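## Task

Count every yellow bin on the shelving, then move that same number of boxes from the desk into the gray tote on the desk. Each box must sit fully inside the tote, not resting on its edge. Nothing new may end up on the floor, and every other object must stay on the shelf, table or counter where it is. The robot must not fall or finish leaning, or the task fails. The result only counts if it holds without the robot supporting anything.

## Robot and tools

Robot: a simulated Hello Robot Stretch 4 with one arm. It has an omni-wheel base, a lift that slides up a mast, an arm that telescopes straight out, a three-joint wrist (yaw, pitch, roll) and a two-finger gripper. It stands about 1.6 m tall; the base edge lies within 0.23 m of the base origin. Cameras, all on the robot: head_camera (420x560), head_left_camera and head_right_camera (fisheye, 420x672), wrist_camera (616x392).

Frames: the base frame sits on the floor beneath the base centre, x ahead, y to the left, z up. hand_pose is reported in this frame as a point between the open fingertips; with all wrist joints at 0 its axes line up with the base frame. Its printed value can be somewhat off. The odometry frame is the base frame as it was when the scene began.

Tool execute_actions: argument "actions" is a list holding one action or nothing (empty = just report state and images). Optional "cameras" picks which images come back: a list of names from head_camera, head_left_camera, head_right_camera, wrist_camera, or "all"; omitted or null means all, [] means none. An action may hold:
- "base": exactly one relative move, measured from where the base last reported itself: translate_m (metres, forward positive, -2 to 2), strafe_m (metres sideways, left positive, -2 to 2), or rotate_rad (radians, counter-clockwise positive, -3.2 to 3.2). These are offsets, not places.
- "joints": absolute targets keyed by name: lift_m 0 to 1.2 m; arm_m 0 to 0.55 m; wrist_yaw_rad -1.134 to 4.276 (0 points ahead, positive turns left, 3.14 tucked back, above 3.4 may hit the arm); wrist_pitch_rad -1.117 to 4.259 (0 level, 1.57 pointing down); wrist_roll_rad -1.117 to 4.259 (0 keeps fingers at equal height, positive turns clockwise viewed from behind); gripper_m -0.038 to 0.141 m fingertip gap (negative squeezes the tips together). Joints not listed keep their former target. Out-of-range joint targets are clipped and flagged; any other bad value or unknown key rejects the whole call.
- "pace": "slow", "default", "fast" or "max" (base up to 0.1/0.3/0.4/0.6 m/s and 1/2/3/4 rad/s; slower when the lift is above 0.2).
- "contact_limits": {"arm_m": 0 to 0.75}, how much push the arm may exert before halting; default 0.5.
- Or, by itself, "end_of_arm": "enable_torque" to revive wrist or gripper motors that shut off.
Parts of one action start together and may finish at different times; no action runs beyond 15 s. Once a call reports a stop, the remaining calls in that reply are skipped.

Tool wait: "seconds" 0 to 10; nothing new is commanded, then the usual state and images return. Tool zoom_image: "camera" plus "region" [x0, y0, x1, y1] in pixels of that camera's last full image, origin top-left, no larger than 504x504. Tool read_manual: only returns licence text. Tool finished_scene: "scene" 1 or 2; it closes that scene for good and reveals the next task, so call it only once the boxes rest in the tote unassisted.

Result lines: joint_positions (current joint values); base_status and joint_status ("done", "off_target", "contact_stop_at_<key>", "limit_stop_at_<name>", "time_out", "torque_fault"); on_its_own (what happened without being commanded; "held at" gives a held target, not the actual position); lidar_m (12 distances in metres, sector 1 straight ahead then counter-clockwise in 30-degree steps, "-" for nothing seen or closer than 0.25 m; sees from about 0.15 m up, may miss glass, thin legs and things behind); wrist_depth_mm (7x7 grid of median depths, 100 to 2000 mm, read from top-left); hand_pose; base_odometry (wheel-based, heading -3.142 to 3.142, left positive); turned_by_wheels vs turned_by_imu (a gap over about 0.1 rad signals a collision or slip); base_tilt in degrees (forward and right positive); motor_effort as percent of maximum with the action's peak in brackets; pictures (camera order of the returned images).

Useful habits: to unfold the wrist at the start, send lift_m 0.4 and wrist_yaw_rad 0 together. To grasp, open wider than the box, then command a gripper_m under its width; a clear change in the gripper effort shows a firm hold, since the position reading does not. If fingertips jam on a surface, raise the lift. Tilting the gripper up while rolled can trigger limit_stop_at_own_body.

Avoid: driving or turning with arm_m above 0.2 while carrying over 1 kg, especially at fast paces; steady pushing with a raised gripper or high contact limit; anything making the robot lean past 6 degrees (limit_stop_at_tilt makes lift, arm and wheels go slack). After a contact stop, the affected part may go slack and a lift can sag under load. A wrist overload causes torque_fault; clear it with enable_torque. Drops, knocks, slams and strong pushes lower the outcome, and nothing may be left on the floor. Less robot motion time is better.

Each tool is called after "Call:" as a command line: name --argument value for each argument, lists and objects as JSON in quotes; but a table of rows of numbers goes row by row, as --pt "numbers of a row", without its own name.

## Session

Call:
execute_actions --actions '[]'

Scene clock: 0.00 s.
base_odometry: x=+0.000 y=+0.000 heading=+0.000 (m, m, rad; odometry frame)
turned_by_wheels: +0.000 (rad since the last result)
turned_by_imu: +0.000 (rad since the last result)
base_tilt: forward=+0.8 right=+0.1 (deg)
lidar_m: 0.73 0.74 0.94 2.48 1.33 0.83 0.74 0.75 0.93 1.77 1.79 1.64
base_status: not commanded
joint_positions: lift_m=+0.248 arm_m=+0.000 wrist_yaw_rad=+3.095 wrist_pitch_rad=+0.000 wrist_roll_rad=+0.010 gripper_m=+0.057
joint_status: not commanded
motor_effort: lift_m=+21 arm_m=+0 wrist_yaw_rad=+0 wrist_pitch_rad=-6 wrist_roll_rad=+0 gripper_m=-3 wheel_0=+1 wheel_1=-1 wheel_2=+0 (%)
hand_pose: x=-0.1131 y=+0.1008 z=+0.4261 quat_wxyz=(+0.023, +0.000, +0.005, +1.000) (m; base frame)
wrist_depth_mm: 138 239 904 946 1042 1098 1182 / 137 140 904 960 1008 1078 1160 / 107 138 891 946 991 1042 1098 / 109 136 296 917 976 1042 1098 / 122 146 842 904 960 1025 1098 / 750 809 820 878 194 1025 1060 / 750 788 184 866 931 946 991
pictures: head_camera, head_left_camera, head_right_camera, wrist_camera
Images, in order (width x height): head_camera 420x560, head_left_camera 420x672, head_right_camera 420x672, wrist_camera 616x392.

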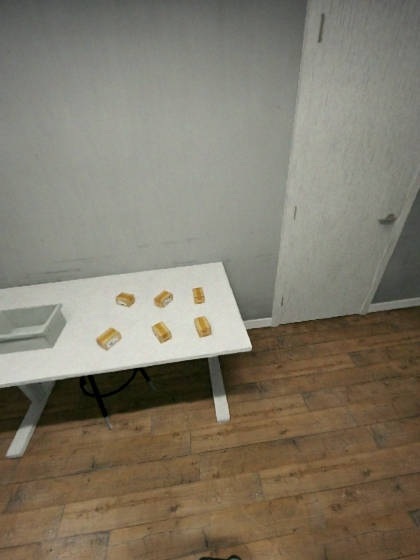

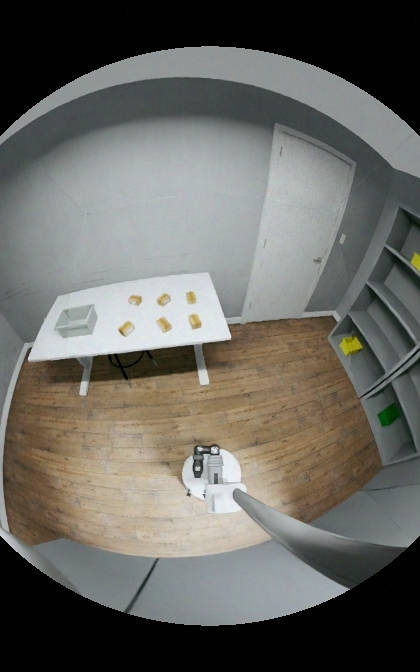

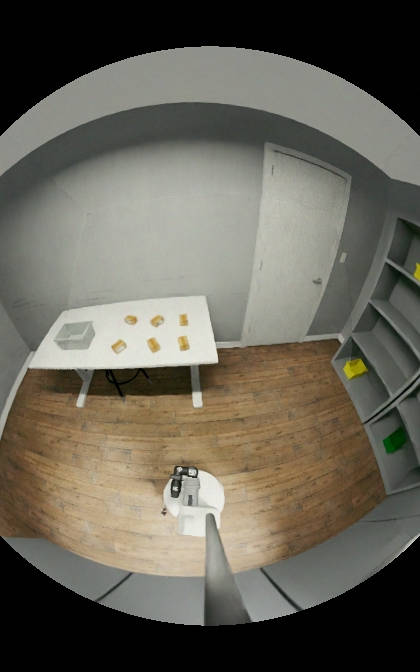

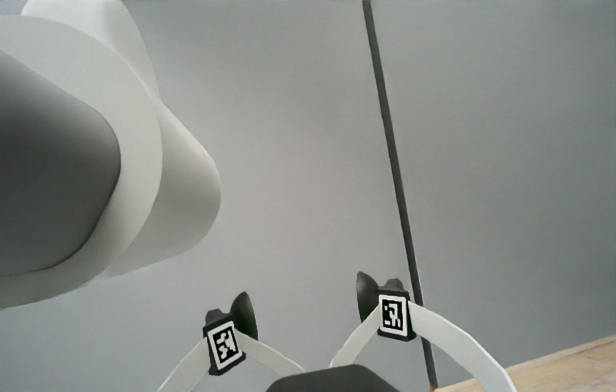

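Call:
execute_actions --actions '[{"base": {"rotate_rad": -1.6}, "joints": {"lift_m": 0.4, "wrist_yaw_rad": 0}, "pace": "fast"}]' --cameras '["head_camera", "head_left_camera"]'

Scene clock: 14.30 s.
base_odometry: x=+0.000 y=+0.000 heading=-1.599 (m, m, rad; odometry frame)
turned_by_wheels: -1.599 (rad since the last result)
turned_by_imu: -1.617 (rad since the last result)
base_tilt: forward=+0.6 right=+0.3 (deg)
lidar_m: 1.78 1.78 1.68 0.73 0.72 0.90 2.46 1.32 0.83 0.74 0.74 0.90
base_status: done
joint_positions: lift_m=+0.400 arm_m=+0.000 wrist_yaw_rad=+0.000 wrist_pitch_rad=+0.000 wrist_roll_rad=+0.010 gripper_m=+0.057
joint_status: all done
motor_effort: lift_m=+22(24) arm_m=+0(1) wrist_yaw_rad=-2(6) wrist_pitch_rad=-5(5) wrist_roll_rad=+2(1) gripper_m=-4(4) wheel_0=+3(12) wheel_1=+4(10) wheel_2=+4(13) (%)
hand_pose: x=+0.4595 y=-0.0873 z=+0.5781 quat_wxyz=(+1.000, +0.005, +0.000, +0.000) (m; base frame)
wrist_depth_mm: 1863 1708 - 1808 1205 854 661 / 1661 1708 1983 1921 1281 878 683 / 1808 1618 1983 1921 1366 904 691 / 1756 1756 1983 - 1397 917 723 / 1756 1576 1983 - 1499 960 741 / 1756 1863 1921 - 194 976 750 / 1756 1537 183 1499 1366 904 768
pictures: head_camera, head_left_camera
Images, in order (width x height): head_camera 420x560, head_left_camera 420x672.

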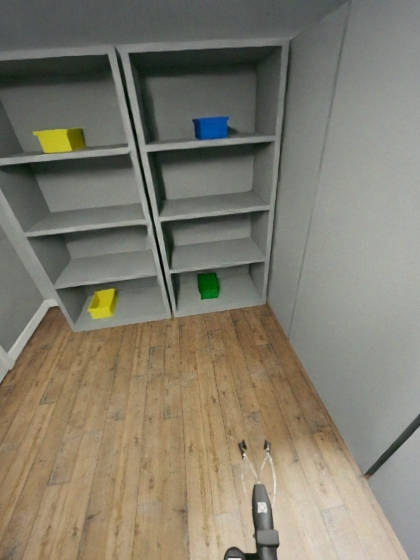

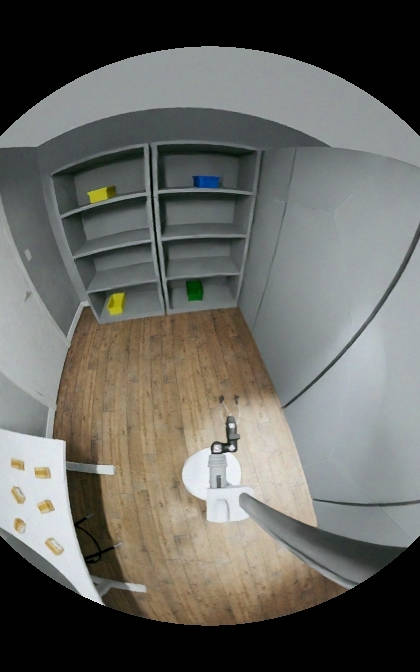

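Call:
execute_actions --actions '[{"base": {"rotate_rad": -1.55}, "pace": "fast"}]' --cameras '["head_camera", "head_left_camera", "head_right_camera"]'

Scene clock: 28.17 s.
base_odometry: x=+0.000 y=+0.000 heading=+3.135 (m, m, rad; odometry frame)
turned_by_wheels: -1.549 (rad since the last result)
turned_by_imu: -1.567 (rad since the last result)
base_tilt: forward=+0.7 right=+0.3 (deg)
lidar_m: 0.74 0.75 0.93 1.78 1.81 1.66 0.73 0.75 0.95 2.47 1.29 0.82
base_status: done
joint_positions: lift_m=+0.400 arm_m=+0.000 wrist_yaw_rad=+0.000 wrist_pitch_rad=+0.000 wrist_roll_rad=+0.010 gripper_m=+0.057
joint_status: not commanded
motor_effort: lift_m=+22(23) arm_m=-1(1) wrist_yaw_rad=+0(1) wrist_pitch_rad=-6(6) wrist_roll_rad=-1(0) gripper_m=+1(3) wheel_0=+3(10) wheel_1=+4(13) wheel_2=+3(11) (%)
hand_pose: x=+0.4594 y=-0.0875 z=+0.5782 quat_wxyz=(+1.000, +0.005, +0.000, +0.000) (m; base frame)
wrist_depth_mm: 508 530 559 580 615 647 676 / 500 521 544 569 603 634 668 / 492 512 535 559 591 627 647 / 488 512 535 554 580 621 647 / 488 504 530 554 574 609 634 / 473 496 512 544 193 591 621 / 469 484 183 530 564 580 615
pictures: head_camera, head_left_camera, head_right_camera
Images, in order (width x height): head_camera 420x560, head_left_camera 420x672, head_right_camera 420x672.

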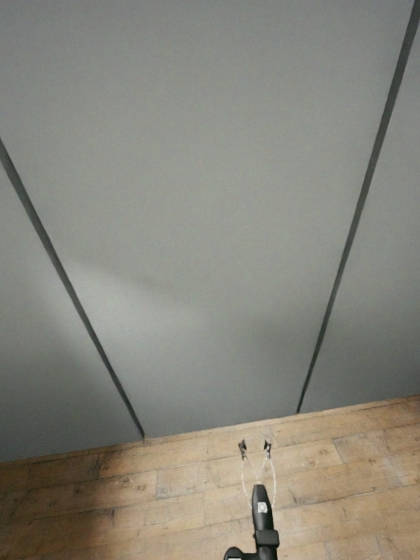

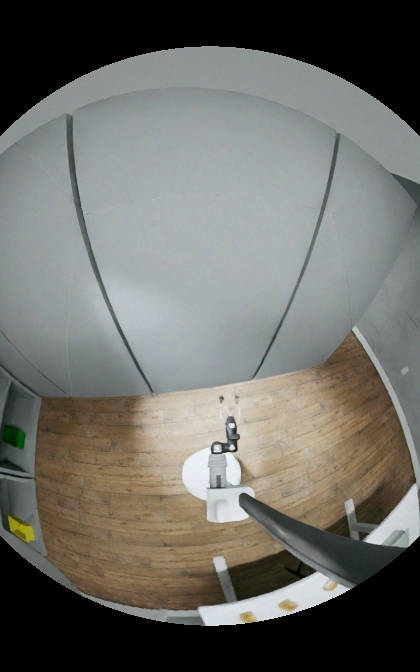

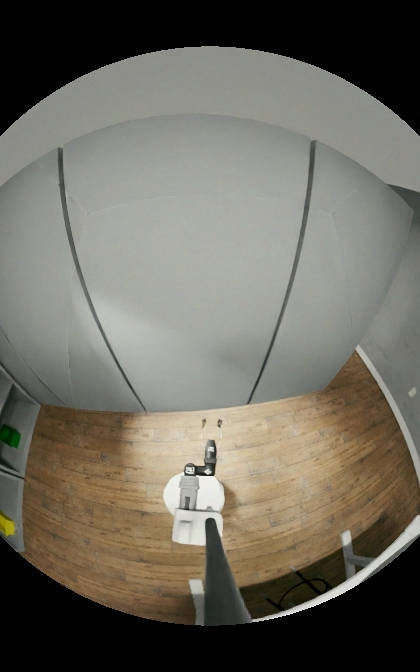

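Call:
execute_actions --actions '[{"base": {"strafe_m": -1.85}, "pace": "fast"}]' --cameras '["head_camera", "head_left_camera"]'

Scene clock: 45.50 s.
base_odometry: x=+0.013 y=+1.850 heading=+3.135 (m, m, rad; odometry frame)
turned_by_wheels: +0.000 (rad since the last result)
turned_by_imu: -0.008 (rad since the last result)
base_tilt: forward=+0.8 right=+0.2 (deg)
lidar_m: 1.63 1.10 1.30 2.58 0.79 0.69 1.23 1.10 0.67 0.61 0.65 0.81
base_status: done
joint_positions: lift_m=+0.400 arm_m=+0.000 wrist_yaw_rad=+0.000 wrist_pitch_rad=+0.000 wrist_roll_rad=+0.010 gripper_m=+0.057
joint_status: not commanded
motor_effort: lift_m=+22(22) arm_m=+0(1) wrist_yaw_rad=+0(0) wrist_pitch_rad=-4(5) wrist_roll_rad=-1(1) gripper_m=-1(2) wheel_0=+0(12) wheel_1=-1(17) wheel_2=+0(1) (%)
hand_pose: x=+0.4595 y=-0.0874 z=+0.5782 quat_wxyz=(+1.000, +0.005, +0.000, +0.000) (m; base frame)
wrist_depth_mm: 1182 - - 1983 1078 768 585 / 1138 - - - 1138 778 591 / 1060 - - - 1182 788 603 / 1008 - - - 1255 820 627 / 991 - - - 1336 854 647 / 931 - - - 194 854 654 / 904 - 183 1618 1336 788 676
pictures: head_camera, head_left_camera
Images, in order (width x height): head_camera 420x560, head_left_camera 420x672.

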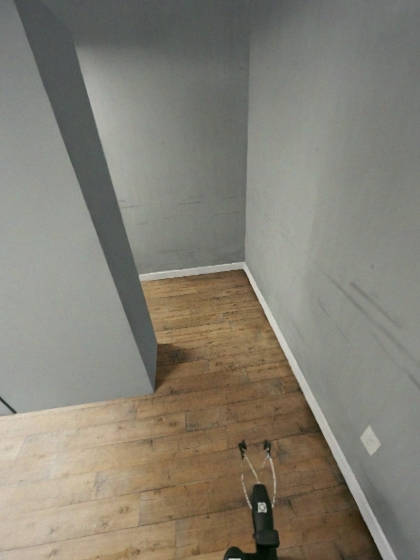

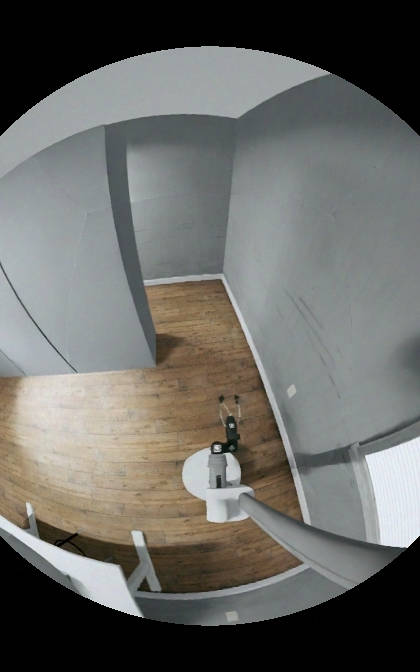

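Call:
execute_actions --actions '[{"base": {"translate_m": 1.15}, "pace": "fast"}]' --cameras '["head_left_camera"]'

Scene clock: 64.47 s.
base_odometry: x=-1.137 y=+1.857 heading=+3.135 (m, m, rad; odometry frame)
turned_by_wheels: +0.000 (rad since the last result)
turned_by_imu: +0.004 (rad since the last result)
base_tilt: forward=+0.7 right=+0.2 (deg)
lidar_m: 1.19 1.36 0.58 0.51 0.52 1.75 1.79 0.83 0.52 0.46 0.45 0.60
base_status: done
joint_positions: lift_m=+0.400 arm_m=+0.000 wrist_yaw_rad=+0.000 wrist_pitch_rad=+0.000 wrist_roll_rad=+0.010 gripper_m=+0.057
joint_status: not commanded
motor_effort: lift_m=+22(22) arm_m=-1(0) wrist_yaw_rad=+0(0) wrist_pitch_rad=-5(6) wrist_roll_rad=+1(1) gripper_m=-2(2) wheel_0=+3(8) wheel_1=+5(10) wheel_2=-3(14) (%)
hand_pose: x=+0.4595 y=-0.0874 z=+0.5782 quat_wxyz=(+1.000, +0.005, +0.000, +0.000) (m; base frame)
wrist_depth_mm: 1078 1138 1205 1229 715 496 392 / 1098 1118 1160 1229 759 512 402 / 1025 1098 1182 1229 778 525 413 / 1078 1078 1138 1205 831 544 427 / 1025 1060 1138 1205 878 569 427 / 1025 1098 1098 1160 195 574 439 / 991 1078 184 1138 891 525 449
pictures: head_left_camera
Images, in order (width x height): head_left_camera 420x672.

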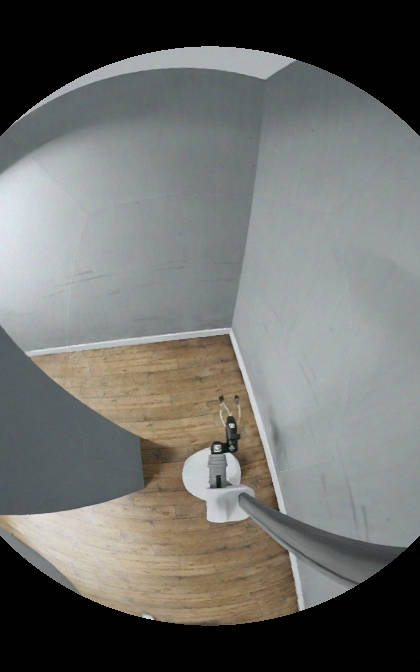

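Call:
execute_actions --actions '[{"base": {"translate_m": 0.45}, "pace": "fast"}]' --cameras '[]'

Call:
execute_actions --actions '[{"base": {"rotate_rad": 1.4}, "pace": "fast"}]' --cameras '["head_camera", "head_left_camera", "head_right_camera"]'

Scene clock: 75.83 s.
base_odometry: x=-1.587 y=+1.860 heading=+3.136 (m, m, rad; odometry frame)
turned_by_wheels: +0.001 (rad since the last result)
turned_by_imu: +0.002 (rad since the last result)
base_tilt: forward=+0.8 right=+0.2 (deg)
lidar_m: 0.91 0.93 1.14 0.73 0.58 0.74 2.25 0.69 0.44 0.39 0.41 0.50
base_status: done
joint_positions: lift_m=+0.400 arm_m=+0.000 wrist_yaw_rad=+0.000 wrist_pitch_rad=+0.000 wrist_roll_rad=+0.010 gripper_m=+0.057
joint_status: not commanded
motor_effort: lift_m=+22(22) arm_m=+0(1) wrist_yaw_rad=+0(0) wrist_pitch_rad=-6(7) wrist_roll_rad=+0(1) gripper_m=-4(3) wheel_0=+3(11) wheel_1=+4(9) wheel_2=+1(14) (%)
hand_pose: x=+0.4595 y=-0.0874 z=+0.5782 quat_wxyz=(+1.000, +0.005, +0.000, +0.000) (m; base frame)
wrist_depth_mm: 668 699 741 750 580 402 319 / 668 691 715 768 615 413 325 / 661 691 715 750 640 424 334 / 640 683 707 741 668 439 342 / 634 661 691 741 707 455 349 / 634 661 676 732 195 466 362 / 621 654 184 699 723 427 373
pictures: none
No camera images: the call's "cameras" was empty. Leave "cameras" out to get every camera's image.

Scene clock: 77.50 s.
base_odometry: x=-1.587 y=+1.860 heading=-1.748 (m, m, rad; odometry frame)
turned_by_wheels: +1.399 (rad since the last result)
turned_by_imu: +1.415 (rad since the last result)
base_tilt: forward=+0.7 right=+0.2 (deg)
lidar_m: 1.69 0.59 0.64 2.18 0.98 0.48 0.38 0.38 0.44 0.73 0.92 1.02
base_status: done
joint_positions: lift_m=+0.400 arm_m=+0.000 wrist_yaw_rad=+0.000 wrist_pitch_rad=+0.000 wrist_roll_rad=+0.010 gripper_m=+0.057
joint_status: not commanded
motor_effort: lift_m=+22(22) arm_m=-1(1) wrist_yaw_rad=-1(1) wrist_pitch_rad=-5(6) wrist_roll_rad=+0(1) gripper_m=-1(2) wheel_0=-2(10) wheel_1=-3(10) wheel_2=-3(14) (%)
hand_pose: x=+0.4595 y=-0.0874 z=+0.5782 quat_wxyz=(+1.000, +0.005, +0.000, +0.000) (m; base frame)
wrist_depth_mm: 1160 - - 1808 1229 917 732 / 1138 - - 1863 1281 931 750 / 1078 - - 1983 1281 976 768 / 1098 - - - 1336 976 778 / 1078 - - - 1397 991 788 / 1042 - - - 194 1008 798 / 1042 1808 184 1576 1366 931 831
pictures: head_camera, head_left_camera, head_right_camera
Images, in order (width x height): head_camera 420x560, head_left_camera 420x672, head_right_camera 420x672.

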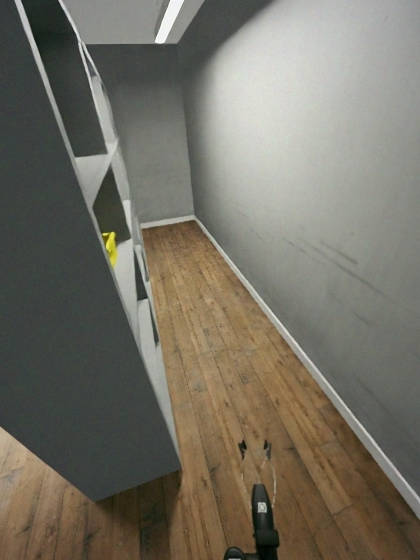

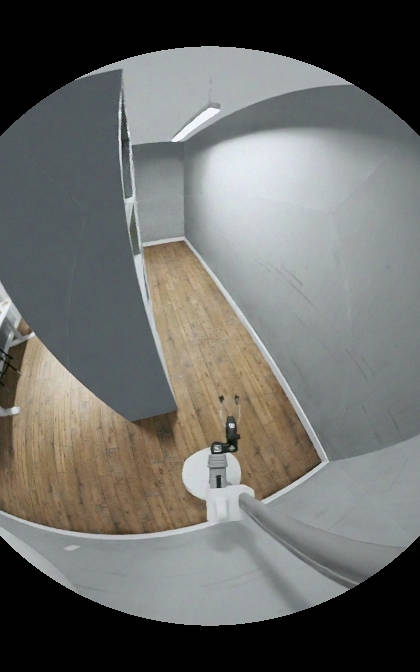

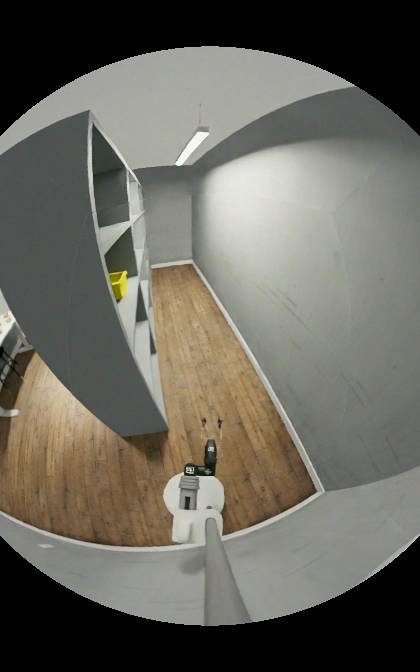

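Call:
execute_actions --actions '[{"base": {"rotate_rad": 0.18}, "pace": "fast"}]' --cameras '[]'

Call:
execute_actions --actions '[{"base": {"strafe_m": -0.25}, "pace": "fast"}]' --cameras '[]'

Call:
execute_actions --actions '[{"base": {"translate_m": 1.0}, "pace": "fast"}]' --cameras '["head_camera", "head_left_camera"]'

Scene clock: 96.07 s.
base_odometry: x=-1.587 y=+1.860 heading=-1.569 (m, m, rad; odometry frame)
turned_by_wheels: +0.180 (rad since the last result)
turned_by_imu: +0.182 (rad since the last result)
base_tilt: forward=+0.8 right=+0.3 (deg)
lidar_m: 0.64 0.57 0.77 2.19 0.72 0.44 0.41 0.38 0.52 0.90 0.92 1.13
base_status: done
joint_positions: lift_m=+0.400 arm_m=+0.000 wrist_yaw_rad=+0.000 wrist_pitch_rad=+0.000 wrist_roll_rad=+0.010 gripper_m=+0.057
joint_status: not commanded
motor_effort: lift_m=+22(22) arm_m=-1(1) wrist_yaw_rad=-1(0) wrist_pitch_rad=-7(7) wrist_roll_rad=+0(1) gripper_m=-3(2) wheel_0=-1(8) wheel_1=-3(12) wheel_2=-2(11) (%)
hand_pose: x=+0.4595 y=-0.0874 z=+0.5782 quat_wxyz=(+1.000, +0.005, +0.000, +0.000) (m; base frame)
wrist_depth_mm: 554 1255 - - 1618 1118 878 / 676 1281 - - 1708 1160 891 / 960 1182 - - 1808 1229 931 / 1138 1205 - - 1983 1255 960 / 1138 1160 - - - 1281 960 / 373 866 - - 194 1366 1008 / 355 1182 185 1537 1464 1182 1008
pictures: none
No camera images: the call's "cameras" was empty. Leave "cameras" out to get every camera's image.

Scene clock: 97.83 s.
base_odometry: x=-1.837 y=+1.859 heading=-1.569 (m, m, rad; odometry frame)
turned_by_wheels: +0.000 (rad since the last result)
turned_by_imu: -0.001 (rad since the last result)
base_tilt: forward=+0.6 right=+0.4 (deg)
lidar_m: 1.72 0.70 0.80 2.46 0.62 0.38 0.35 0.36 0.47 0.66 0.67 0.86
base_status: done
joint_positions: lift_m=+0.400 arm_m=+0.000 wrist_yaw_rad=+0.000 wrist_pitch_rad=+0.000 wrist_roll_rad=+0.010 gripper_m=+0.057
joint_status: not commanded
motor_effort: lift_m=+22(22) arm_m=+0(1) wrist_yaw_rad=+0(0) wrist_pitch_rad=-7(7) wrist_roll_rad=-1(0) gripper_m=-3(2) wheel_0=+0(13) wheel_1=-2(15) wheel_2=+0(2) (%)
hand_pose: x=+0.4595 y=-0.0874 z=+0.5782 quat_wxyz=(+1.000, +0.005, +0.000, +0.000) (m; base frame)
wrist_depth_mm: 1205 - - - 1160 788 615 / 1205 - - - 1255 820 627 / 1160 - - - 1281 842 640 / 1160 - - - 1336 878 661 / 1160 - - - 1430 891 683 / 1138 - - - 193 904 691 / 1118 1576 183 1618 1336 842 715
pictures: none
No camera images: the call's "cameras" was empty. Leave "cameras" out to get every camera's image.

Scene clock: 101.63 s.
base_odometry: x=-1.834 y=+0.859 heading=-1.568 (m, m, rad; odometry frame)
turned_by_wheels: +0.001 (rad since the last result)
turned_by_imu: +0.003 (rad since the last result)
base_tilt: forward=+0.7 right=+0.2 (deg)
lidar_m: 1.36 0.81 0.50 0.44 0.45 1.51 1.34 0.90 0.57 0.52 0.53 0.67
base_status: done
joint_positions: lift_m=+0.400 arm_m=+0.000 wrist_yaw_rad=+0.000 wrist_pitch_rad=+0.000 wrist_roll_rad=+0.010 gripper_m=+0.057
joint_status: not commanded
motor_effort: lift_m=+22(22) arm_m=-1(1) wrist_yaw_rad=+0(1) wrist_pitch_rad=-8(5) wrist_roll_rad=+0(0) gripper_m=-2(4) wheel_0=+3(9) wheel_1=+4(10) wheel_2=+1(16) (%)
hand_pose: x=+0.4595 y=-0.0874 z=+0.5782 quat_wxyz=(+1.000, +0.005, +0.000, +0.000) (m; base frame)
wrist_depth_mm: 1921 - - 1576 854 585 452 / 1708 - - 1756 891 603 462 / 1537 - - 1863 917 621 473 / 1499 - - - 976 640 484 / 1182 - - - 1025 661 500 / 1160 - - - 195 683 512 / 1078 1921 185 1576 1078 615 530
pictures: head_camera, head_left_camera
Images, in order (width x height): head_camera 420x560, head_left_camera 420x672.

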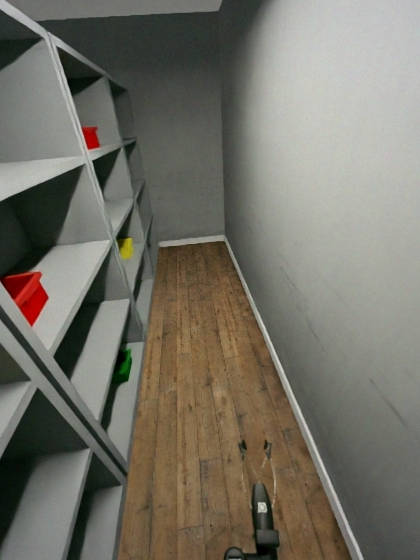

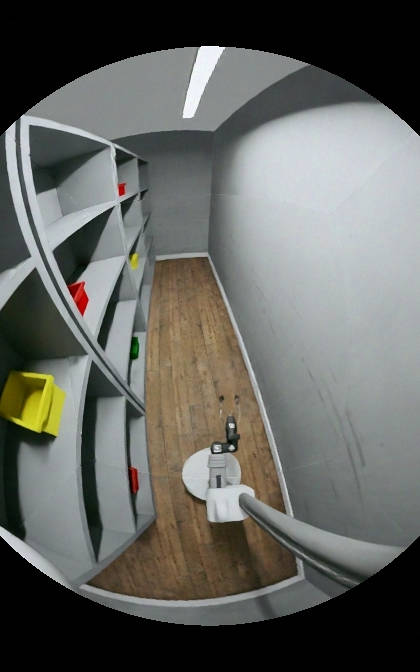

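Call:
zoom_image --camera "head_left_camera" --region '[0, 100, 220, 560]'

Region (0, 100, 220, 560) of head_left_camera's 420x672 image, scaled by 1.096, with more detail than that image has; it fills the left 241 columns of this view, and the rest is white.

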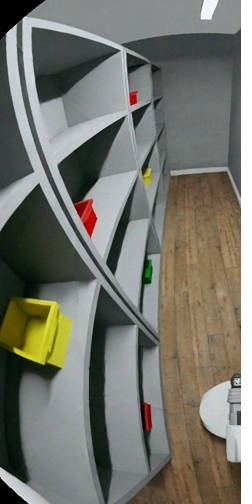

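Call:
execute_actions --actions '[{"joints": {"wrist_yaw_rad": 3.09}}]' --cameras '[]'

Call:
execute_actions --actions '[{"base": {"rotate_rad": 1.57}}]' --cameras '["head_camera", "head_left_camera", "head_right_camera"]'

Scene clock: 136.30 s.
base_odometry: x=-1.834 y=+0.859 heading=-1.568 (m, m, rad; odometry frame)
turned_by_wheels: +0.000 (rad since the last result)
turned_by_imu: +0.000 (rad since the last result)
base_tilt: forward=+0.8 right=+0.1 (deg)
lidar_m: 1.35 0.80 0.49 0.44 0.44 1.50 1.35 0.89 0.56 0.51 0.52 0.66
base_status: not commanded
joint_positions: lift_m=+0.400 arm_m=+0.000 wrist_yaw_rad=+3.090 wrist_pitch_rad=+0.000 wrist_roll_rad=+0.010 gripper_m=+0.057
joint_status: all done
motor_effort: lift_m=+22(22) arm_m=+0(1) wrist_yaw_rad=+1(6) wrist_pitch_rad=-7(6) wrist_roll_rad=+1(1) gripper_m=-3(2) wheel_0=+3(3) wheel_1=+3(3) wheel_2=+1(1) (%)
hand_pose: x=-0.1126 y=+0.1023 z=+0.5782 quat_wxyz=(+0.026, +0.000, +0.005, +1.000) (m; base frame)
wrist_depth_mm: 139 248 1537 1661 1756 544 564 / 137 140 1464 1618 1756 544 554 / 109 138 1464 1576 1661 549 544 / 110 137 1464 1537 1661 1661 539 / 121 150 1464 1537 1618 1708 500 / 1255 1366 1397 1537 194 1661 517 / 1255 1336 184 1430 1499 1255 512
pictures: none
No camera images: the call's "cameras" was empty. Leave "cameras" out to get every camera's image.

Scene clock: 138.37 s.
base_odometry: x=-1.834 y=+0.859 heading=+0.001 (m, m, rad; odometry frame)
turned_by_wheels: +1.569 (rad since the last result)
turned_by_imu: +1.587 (rad since the last result)
base_tilt: forward=+0.6 right=+0.3 (deg)
lidar_m: 0.44 0.45 1.48 1.32 0.96 0.56 0.51 0.51 0.65 1.33 0.79 0.52
base_status: done
joint_positions: lift_m=+0.400 arm_m=+0.000 wrist_yaw_rad=+3.090 wrist_pitch_rad=+0.000 wrist_roll_rad=+0.010 gripper_m=+0.057
joint_status: not commanded
motor_effort: lift_m=+22(22) arm_m=-1(1) wrist_yaw_rad=+1(1) wrist_pitch_rad=-7(8) wrist_roll_rad=+0(1) gripper_m=-4(1) wheel_0=-2(9) wheel_1=-4(9) wheel_2=-4(8) (%)
hand_pose: x=-0.1126 y=+0.1023 z=+0.5782 quat_wxyz=(+0.026, +0.000, +0.005, +1.000) (m; base frame)
wrist_depth_mm: 138 246 683 723 768 809 866 / 137 140 668 715 759 809 878 / 109 138 668 699 750 798 866 / 110 137 647 691 723 778 842 / 122 150 640 683 723 768 820 / 559 597 621 676 195 750 809 / 569 585 183 640 707 732 798
pictures: head_camera, head_left_camera, head_right_camera
Images, in order (width x height): head_camera 420x560, head_left_camera 420x672, head_right_camera 420x672.

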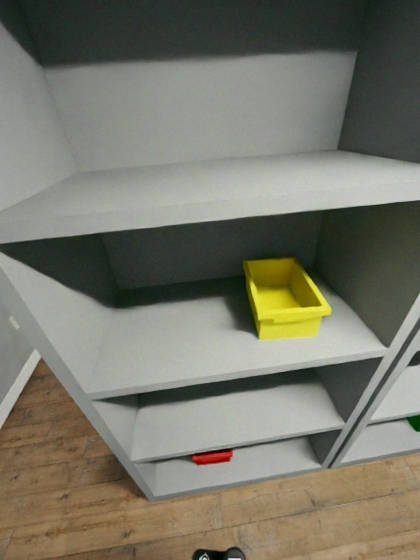

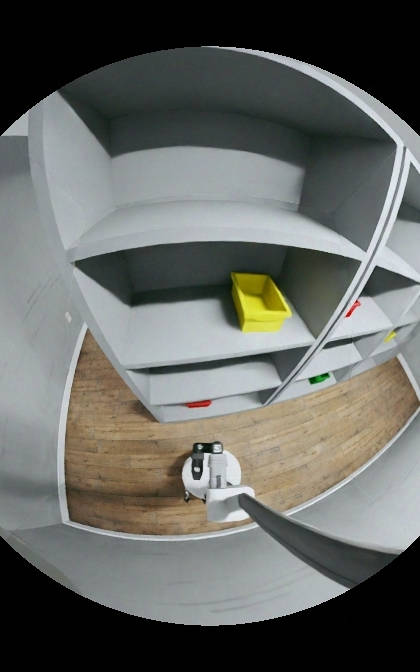

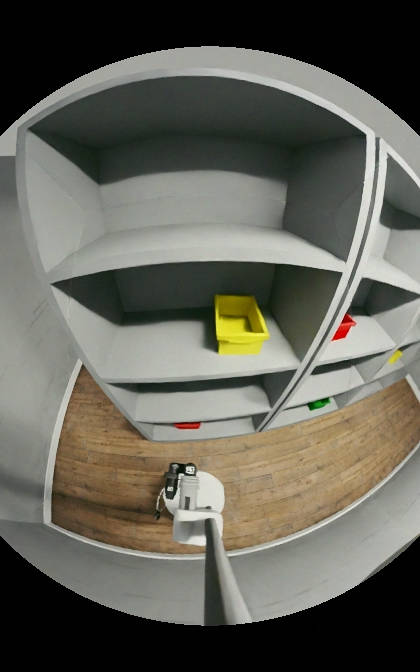

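Call:
execute_actions --actions '[{"base": {"translate_m": -0.22}}]' --cameras '["head_camera", "head_left_camera"]'

Scene clock: 182.67 s.
base_odometry: x=-2.054 y=+0.859 heading=+0.001 (m, m, rad; odometry frame)
turned_by_wheels: +0.000 (rad since the last result)
turned_by_imu: -0.001 (rad since the last result)
base_tilt: forward=+0.7 right=+0.3 (deg)
lidar_m: 0.65 0.67 1.44 1.28 0.56 0.35 0.29 0.30 0.38 0.80 1.17 0.75
base_status: done
joint_positions: lift_m=+0.400 arm_m=+0.000 wrist_yaw_rad=+3.090 wrist_pitch_rad=+0.000 wrist_roll_rad=+0.010 gripper_m=+0.057
joint_status: not commanded
motor_effort: lift_m=+22(22) arm_m=-1(1) wrist_yaw_rad=+1(1) wrist_pitch_rad=-5(5) wrist_roll_rad=+0(0) gripper_m=+0(5) wheel_0=-4(7) wheel_1=-6(12) wheel_2=+4(15) (%)
hand_pose: x=-0.1126 y=+0.1023 z=+0.5782 quat_wxyz=(+0.026, +0.000, +0.005, +1.000) (m; base frame)
wrist_depth_mm: 139 246 459 492 521 554 597 / 136 139 455 477 517 549 597 / 109 138 442 473 504 539 580 / 110 137 436 462 492 535 559 / 122 149 436 455 492 525 559 / 379 404 415 455 194 512 544 / 384 399 184 433 473 492 535
pictures: head_camera, head_left_camera
Images, in order (width x height): head_camera 420x560, head_left_camera 420x672.

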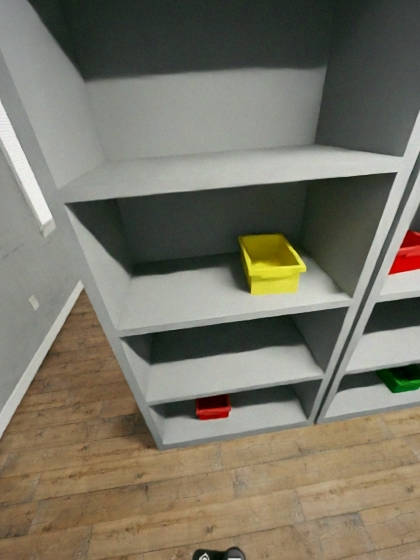

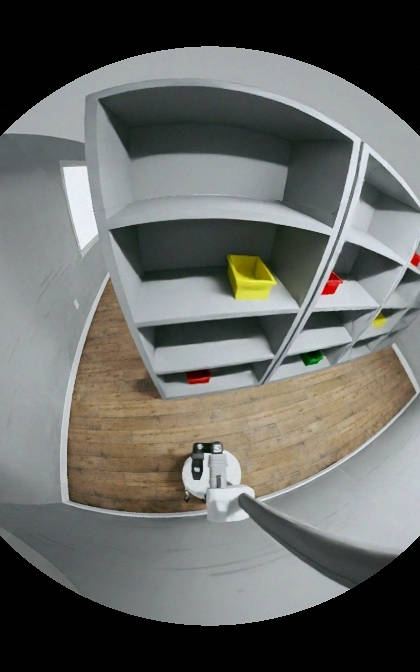

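Call:
execute_actions --actions '[{"base": {"strafe_m": -0.85}, "pace": "fast"}]' --cameras '["head_camera", "head_left_camera"]'

Scene clock: 202.83 s.
base_odometry: x=-2.050 y=+0.019 heading=-0.021 (m, m, rad; odometry frame)
turned_by_wheels: -0.021 (rad since the last result)
turned_by_imu: -0.145 (rad since the last result)
base_tilt: forward=+0.8 right=+0.2 (deg)
lidar_m: 0.77 0.77 0.90 2.14 0.48 0.25 0.25 - 0.25 0.40 1.68 0.91
base_status: strafe_m contact_stop (by the wheels' count: -0.840 of -0.850)
joint_positions: lift_m=+0.400 arm_m=+0.000 wrist_yaw_rad=+3.090 wrist_pitch_rad=+0.000 wrist_roll_rad=+0.010 gripper_m=+0.057
joint_status: not commanded
on_its_own: the wheels are slack since a contact_stop
motor_effort: lift_m=+22(22) arm_m=-1(1) wrist_yaw_rad=+0(2) wrist_pitch_rad=-6(6) wrist_roll_rad=+0(0) gripper_m=-1(1) wheel_0=+0(15) wheel_1=+0(37) wheel_2=+0(18) (%)
hand_pose: x=-0.1126 y=+0.1022 z=+0.5782 quat_wxyz=(+0.026, +0.000, +0.005, +1.000) (m; base frame)
wrist_depth_mm: 138 246 375 407 455 512 580 / 137 140 364 399 445 496 574 / 109 137 357 394 439 492 549 / 110 137 349 384 430 480 539 / 122 149 345 382 415 466 521 / 286 314 332 373 194 459 508 / 285 306 183 347 399 430 500
pictures: head_camera, head_left_camera
Images, in order (width x height): head_camera 420x560, head_left_camera 420x672.

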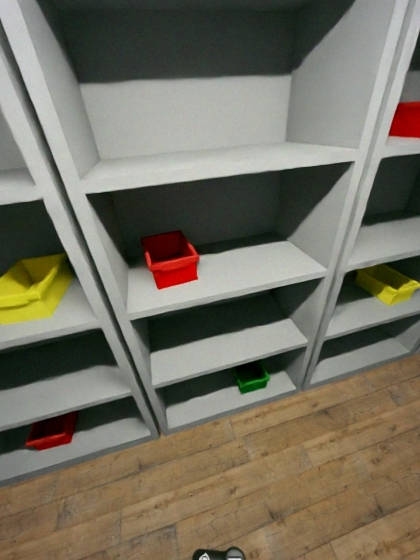

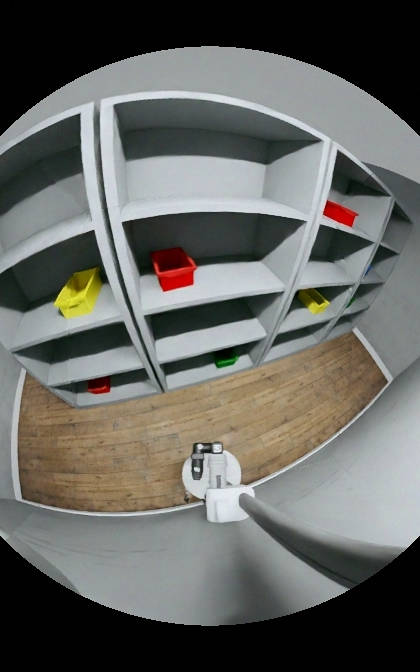

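Call:
execute_actions --actions '[{"base": {"translate_m": 0.12}}]' --cameras '[]'

Call:
execute_actions --actions '[{"base": {"rotate_rad": 0.2}}]' --cameras '[]'

Scene clock: 222.63 s.
base_odometry: x=-1.930 y=+0.017 heading=-0.020 (m, m, rad; odometry frame)
turned_by_wheels: +0.000 (rad since the last result)
turned_by_imu: +0.001 (rad since the last result)
base_tilt: forward=+0.8 right=+0.1 (deg)
lidar_m: 0.65 0.65 0.78 1.32 0.73 0.37 0.32 0.30 0.36 0.63 1.46 0.80
base_status: done
joint_positions: lift_m=+0.400 arm_m=+0.000 wrist_yaw_rad=+3.090 wrist_pitch_rad=+0.000 wrist_roll_rad=+0.010 gripper_m=+0.057
joint_status: not commanded
motor_effort: lift_m=+21(22) arm_m=-1(1) wrist_yaw_rad=-1(1) wrist_pitch_rad=-6(7) wrist_roll_rad=-1(0) gripper_m=+0(4) wheel_0=+3(7) wheel_1=+5(10) wheel_2=-4(12) (%)
hand_pose: x=-0.1126 y=+0.1022 z=+0.5782 quat_wxyz=(+0.026, +0.000, +0.005, +1.000) (m; base frame)
wrist_depth_mm: 138 246 492 544 597 683 788 / 137 139 484 530 591 661 750 / 109 138 473 521 580 647 732 / 110 137 462 508 564 621 707 / 121 149 462 504 564 615 699 / 379 415 436 492 195 603 676 / 377 404 184 462 530 569 661
pictures: none
No camera images: the call's "cameras" was empty. Leave "cameras" out to get every camera's image.

Scene clock: 223.57 s.
base_odometry: x=-1.930 y=+0.017 heading=+0.179 (m, m, rad; odometry frame)
turned_by_wheels: +0.199 (rad since the last result)
turned_by_imu: +0.202 (rad since the last result)
base_tilt: forward=+0.8 right=+0.2 (deg)
lidar_m: 0.65 0.66 0.87 2.08 0.51 0.34 0.31 0.33 0.40 0.97 1.04 0.71
base_status: done
joint_positions: lift_m=+0.400 arm_m=+0.000 wrist_yaw_rad=+3.090 wrist_pitch_rad=+0.000 wrist_roll_rad=+0.010 gripper_m=+0.057
joint_status: not commanded
motor_effort: lift_m=+21(22) arm_m=-1(1) wrist_yaw_rad=+0(1) wrist_pitch_rad=-6(8) wrist_roll_rad=+0(0) gripper_m=-3(3) wheel_0=-2(10) wheel_1=-3(10) wheel_2=-3(8) (%)
hand_pose: x=-0.1126 y=+0.1022 z=+0.5782 quat_wxyz=(+0.026, +0.000, +0.005, +1.000) (m; base frame)
wrist_depth_mm: 139 246 466 484 508 535 564 / 136 139 459 480 496 530 554 / 109 138 449 469 496 525 554 / 110 137 445 462 488 512 539 / 121 150 439 462 484 500 530 / 394 415 424 452 195 500 517 / 394 410 184 433 469 480 512
pictures: none
No camera images: the call's "cameras" was empty. Leave "cameras" out to get every camera's image.

Call:
execute_actions --actions '[{"base": {"strafe_m": -0.8}}]' --cameras '["head_camera", "head_left_camera", "head_right_camera"]'

Scene clock: 233.43 s.
base_odometry: x=-1.787 y=-0.770 heading=+0.179 (m, m, rad; odometry frame)
turned_by_wheels: +0.000 (rad since the last result)
turned_by_imu: -0.002 (rad since the last result)
base_tilt: forward=+0.8 right=+0.3 (deg)
lidar_m: 0.73 0.73 0.98 1.60 0.38 0.26 0.25 0.25 0.32 0.71 1.18 0.79
base_status: done
joint_positions: lift_m=+0.400 arm_m=+0.000 wrist_yaw_rad=+3.090 wrist_pitch_rad=+0.000 wrist_roll_rad=+0.010 gripper_m=+0.057
joint_status: not commanded
motor_effort: lift_m=+21(22) arm_m=-1(0) wrist_yaw_rad=+0(0) wrist_pitch_rad=-6(7) wrist_roll_rad=-1(0) gripper_m=-4(3) wheel_0=+4(12) wheel_1=-3(11) wheel_2=+0(2) (%)
hand_pose: x=-0.1126 y=+0.1022 z=+0.5782 quat_wxyz=(+0.026, +0.000, +0.005, +1.000) (m; base frame)
wrist_depth_mm: 138 245 382 399 421 445 466 / 136 140 377 399 418 436 459 / 109 138 375 387 410 430 452 / 110 137 368 389 402 424 442 / 122 150 362 379 397 415 439 / 327 343 353 375 195 410 430 / 325 336 184 364 392 399 427
pictures: head_camera, head_left_camera, head_right_camera
Images, in order (width x height): head_camera 420x560, head_left_camera 420x672, head_right_camera 420x672.

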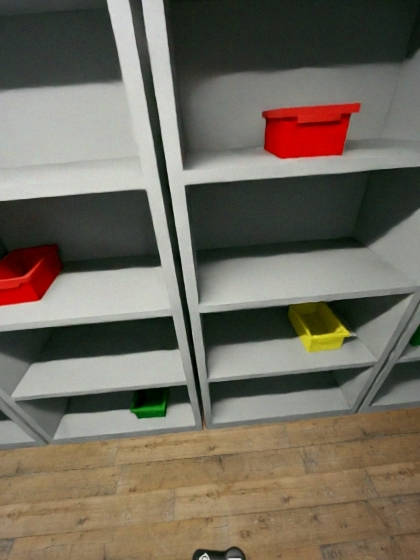

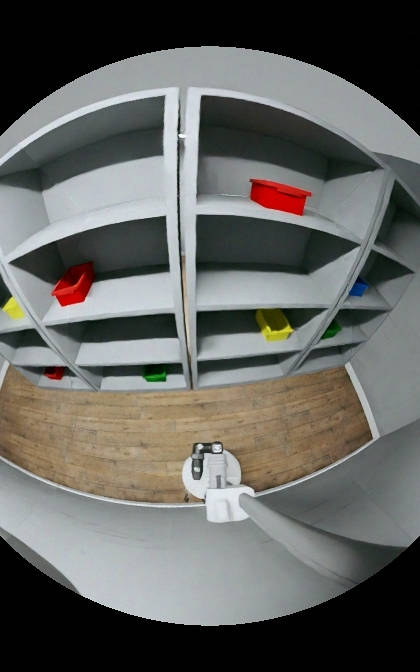

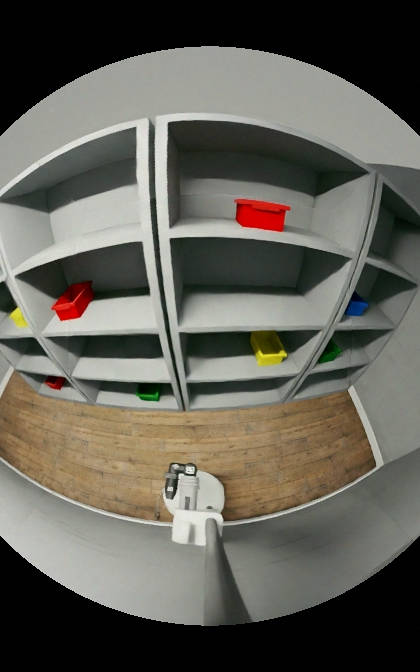

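Call:
execute_actions --actions '[{"base": {"translate_m": 0.1}}]' --cameras '[]'

Call:
execute_actions --actions '[{"base": {"strafe_m": -0.7}}]' --cameras '["head_camera", "head_left_camera", "head_right_camera"]'

Scene clock: 242.33 s.
base_odometry: x=-1.689 y=-0.753 heading=+0.180 (m, m, rad; odometry frame)
turned_by_wheels: +0.000 (rad since the last result)
turned_by_imu: +0.001 (rad since the last result)
base_tilt: forward=+0.8 right=+0.2 (deg)
lidar_m: 0.62 0.66 0.87 1.90 0.56 0.35 0.31 0.32 0.47 0.99 1.03 0.69
base_status: done
joint_positions: lift_m=+0.400 arm_m=+0.000 wrist_yaw_rad=+3.090 wrist_pitch_rad=+0.000 wrist_roll_rad=+0.010 gripper_m=+0.057
joint_status: not commanded
motor_effort: lift_m=+21(21) arm_m=-1(1) wrist_yaw_rad=+0(0) wrist_pitch_rad=-6(7) wrist_roll_rad=+0(0) gripper_m=-3(0) wheel_0=+4(8) wheel_1=+4(9) wheel_2=-4(15) (%)
hand_pose: x=-0.1126 y=+0.1022 z=+0.5782 quat_wxyz=(+0.026, +0.000, +0.005, +1.000) (m; base frame)
wrist_depth_mm: 138 246 480 517 530 559 591 / 137 140 480 496 525 549 580 / 109 138 473 492 521 544 580 / 110 137 469 492 508 539 564 / 122 149 455 477 504 535 559 / 413 433 449 480 195 521 544 / 415 427 184 459 492 504 539
pictures: none
No camera images: the call's "cameras" was empty. Leave "cameras" out to get every camera's image.

Scene clock: 246.00 s.
base_odometry: x=-1.564 y=-1.441 heading=+0.180 (m, m, rad; odometry frame)
turned_by_wheels: +0.000 (rad since the last result)
turned_by_imu: -0.002 (rad since the last result)
base_tilt: forward=+0.6 right=+0.0 (deg)
lidar_m: 0.71 0.70 0.91 1.82 0.45 0.27 0.25 0.28 0.33 0.78 1.10 0.74
base_status: done
joint_positions: lift_m=+0.400 arm_m=+0.000 wrist_yaw_rad=+3.090 wrist_pitch_rad=+0.000 wrist_roll_rad=+0.010 gripper_m=+0.057
joint_status: not commanded
motor_effort: lift_m=+21(22) arm_m=-1(1) wrist_yaw_rad=+0(1) wrist_pitch_rad=-5(6) wrist_roll_rad=+2(1) gripper_m=-2(2) wheel_0=+2(12) wheel_1=-2(15) wheel_2=+0(3) (%)
hand_pose: x=-0.1126 y=+0.1022 z=+0.5782 quat_wxyz=(+0.026, +0.000, +0.005, +1.000) (m; base frame)
wrist_depth_mm: 138 244 415 430 452 480 508 / 136 139 413 424 449 469 496 / 109 138 402 418 442 466 492 / 110 137 397 415 439 462 480 / 122 149 392 410 433 449 469 / 353 368 382 402 194 445 462 / 351 366 183 387 418 430 459
pictures: head_camera, head_left_camera, head_right_camera
Images, in order (width x height): head_camera 420x560, head_left_camera 420x672, head_right_camera 420x672.

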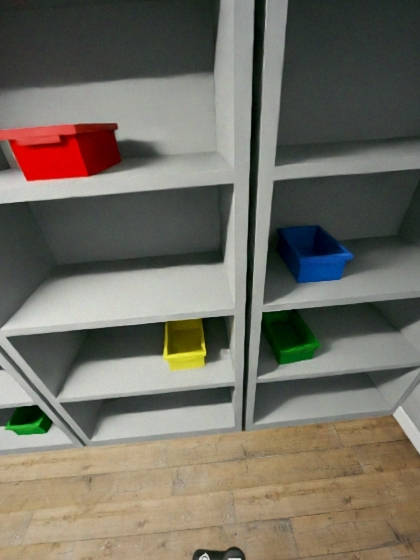

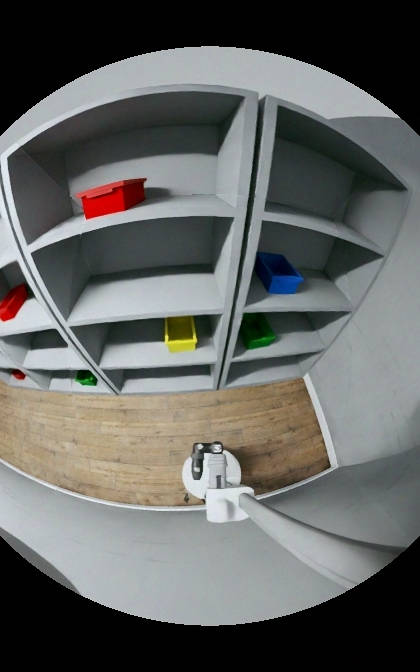

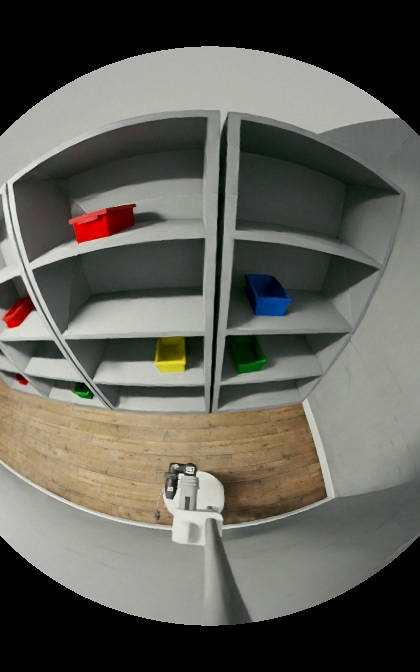

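Call:
execute_actions --actions '[{"base": {"strafe_m": 2.0}, "pace": "max"}]' --cameras '[]'

Scene clock: 282.03 s.
base_odometry: x=-1.922 y=+0.526 heading=+0.180 (m, m, rad; odometry frame)
turned_by_wheels: +0.000 (rad since the last result)
turned_by_imu: +0.007 (rad since the last result)
base_tilt: forward=+0.6 right=+0.2 (deg)
lidar_m: 0.51 0.51 0.71 1.66 0.78 0.50 0.46 0.47 0.59 1.37 0.83 0.56
base_status: done
joint_positions: lift_m=+0.400 arm_m=+0.000 wrist_yaw_rad=+3.090 wrist_pitch_rad=+0.000 wrist_roll_rad=+0.010 gripper_m=+0.057
joint_status: not commanded
motor_effort: lift_m=+21(21) arm_m=-1(1) wrist_yaw_rad=-1(0) wrist_pitch_rad=-6(6) wrist_roll_rad=-1(1) gripper_m=-4(2) wheel_0=-1(16) wheel_1=+2(15) wheel_2=+0(1) (%)
hand_pose: x=-0.1126 y=+0.1022 z=+0.5782 quat_wxyz=(+0.026, +0.000, +0.005, +1.000) (m; base frame)
wrist_depth_mm: 139 247 609 634 668 707 750 / 137 140 603 627 668 707 723 / 109 138 597 621 654 691 715 / 110 137 585 615 640 683 707 / 122 149 574 609 640 668 691 / 521 544 559 603 195 668 691 / 521 539 185 574 621 627 683
pictures: none
No camera images: the call's "cameras" was empty. Leave "cameras" out to get every camera's image.

Call:
execute_actions --actions '[{"base": {"strafe_m": 1.15}, "pace": "max"}]' --cameras '["head_camera", "head_right_camera"]'

Scene clock: 292.90 s.
base_odometry: x=-2.127 y=+1.658 heading=+0.180 (m, m, rad; odometry frame)
turned_by_wheels: +0.000 (rad since the last result)
turned_by_imu: +0.004 (rad since the last result)
base_tilt: forward=+0.7 right=+0.1 (deg)
lidar_m: 2.50 0.83 0.55 0.51 0.53 0.60 0.57 0.58 0.75 1.68 0.65 0.63
base_status: done
joint_positions: lift_m=+0.400 arm_m=+0.000 wrist_yaw_rad=+3.090 wrist_pitch_rad=+0.000 wrist_roll_rad=+0.010 gripper_m=+0.057
joint_status: not commanded
motor_effort: lift_m=+21(22) arm_m=-1(1) wrist_yaw_rad=+0(0) wrist_pitch_rad=-8(6) wrist_roll_rad=+0(0) gripper_m=-1(0) wheel_0=+3(11) wheel_1=-2(16) wheel_2=+0(0) (%)
hand_pose: x=-0.1126 y=+0.1022 z=+0.5782 quat_wxyz=(+0.026, +0.000, +0.005, +1.000) (m; base frame)
wrist_depth_mm: 138 245 715 750 788 640 492 / 137 139 715 741 778 654 504 / 109 138 707 723 759 683 521 / 110 137 691 723 768 707 525 / 122 149 683 715 750 723 539 / 621 654 668 707 195 741 564 / 621 634 184 683 732 676 580
pictures: head_camera, head_right_camera
Images, in order (width x height): head_camera 420x560, head_right_camera 420x672.

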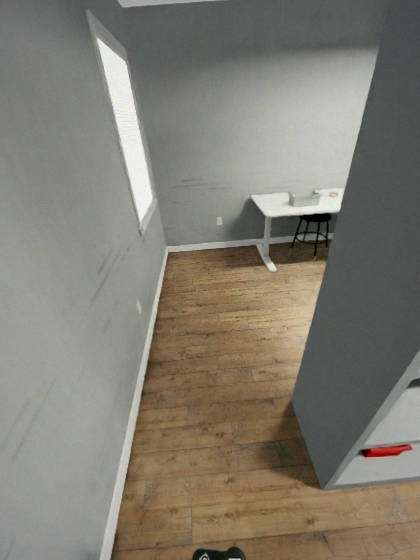

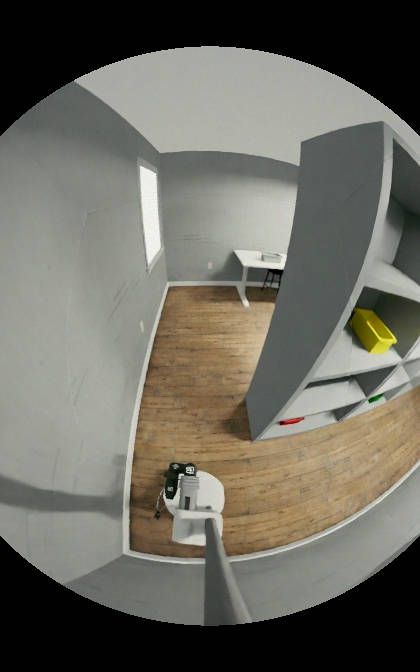

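Call:
execute_actions --actions '[{"base": {"translate_m": 1.9}, "joints": {"lift_m": 0.95, "wrist_yaw_rad": 0, "wrist_pitch_rad": 1.57, "gripper_m": 0.12}, "pace": "max"}]' --cameras '["head_camera", "head_right_camera"]'

Scene clock: 326.10 s.
base_odometry: x=-0.258 y=+1.998 heading=+0.180 (m, m, rad; odometry frame)
turned_by_wheels: +0.000 (rad since the last result)
turned_by_imu: +0.006 (rad since the last result)
base_tilt: forward=+0.7 right=+0.2 (deg)
lidar_m: 1.26 1.03 0.69 0.65 0.69 0.92 2.13 1.02 1.35 3.00 0.78 0.70
base_status: done
joint_positions: lift_m=+0.950 arm_m=+0.000 wrist_yaw_rad=+0.000 wrist_pitch_rad=+1.570 wrist_roll_rad=+0.010 gripper_m=+0.120
joint_status: all done
motor_effort: lift_m=+23(27) arm_m=-1(0) wrist_yaw_rad=-1(6) wrist_pitch_rad=+3(7) wrist_roll_rad=+1(0) gripper_m=+1(1) wheel_0=+4(12) wheel_1=+2(13) wheel_2=-2(17) (%)
hand_pose: x=+0.1712 y=-0.0874 z=+0.8396 quat_wxyz=(+0.707, +0.003, +0.707, -0.003) (m; base frame)
wrist_depth_mm: 1060 1078 1060 1078 1118 1118 1138 / 1042 1078 1078 1078 1118 1098 1098 / 1060 1060 1060 1078 1098 1098 1118 / 1025 1060 1060 1078 1078 1098 1098 / 1008 1060 891 842 1098 1098 1078 / 1008 1025 831 842 1060 1060 1078 / 1008 1025 831 152 1060 1060 1078
pictures: head_camera, head_right_camera
Images, in order (width x height): head_camera 420x560, head_right_camera 420x672.

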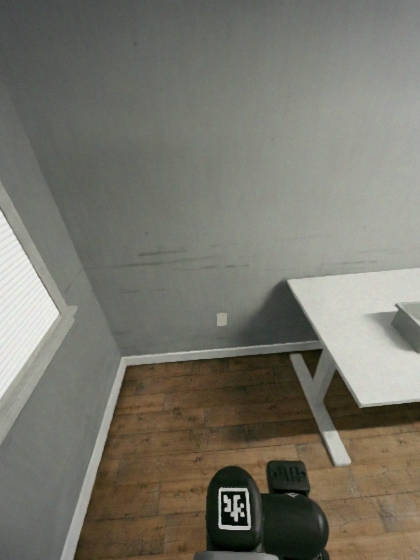

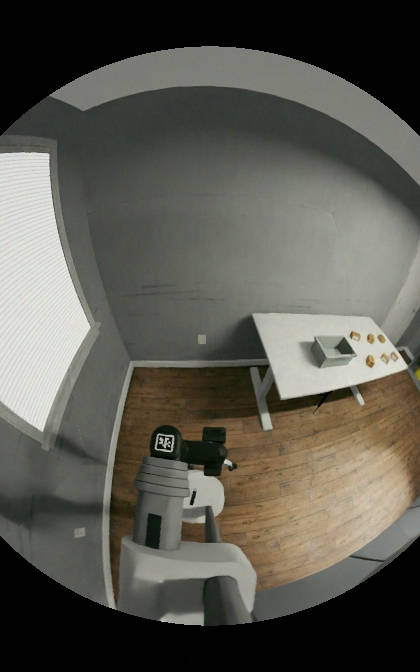

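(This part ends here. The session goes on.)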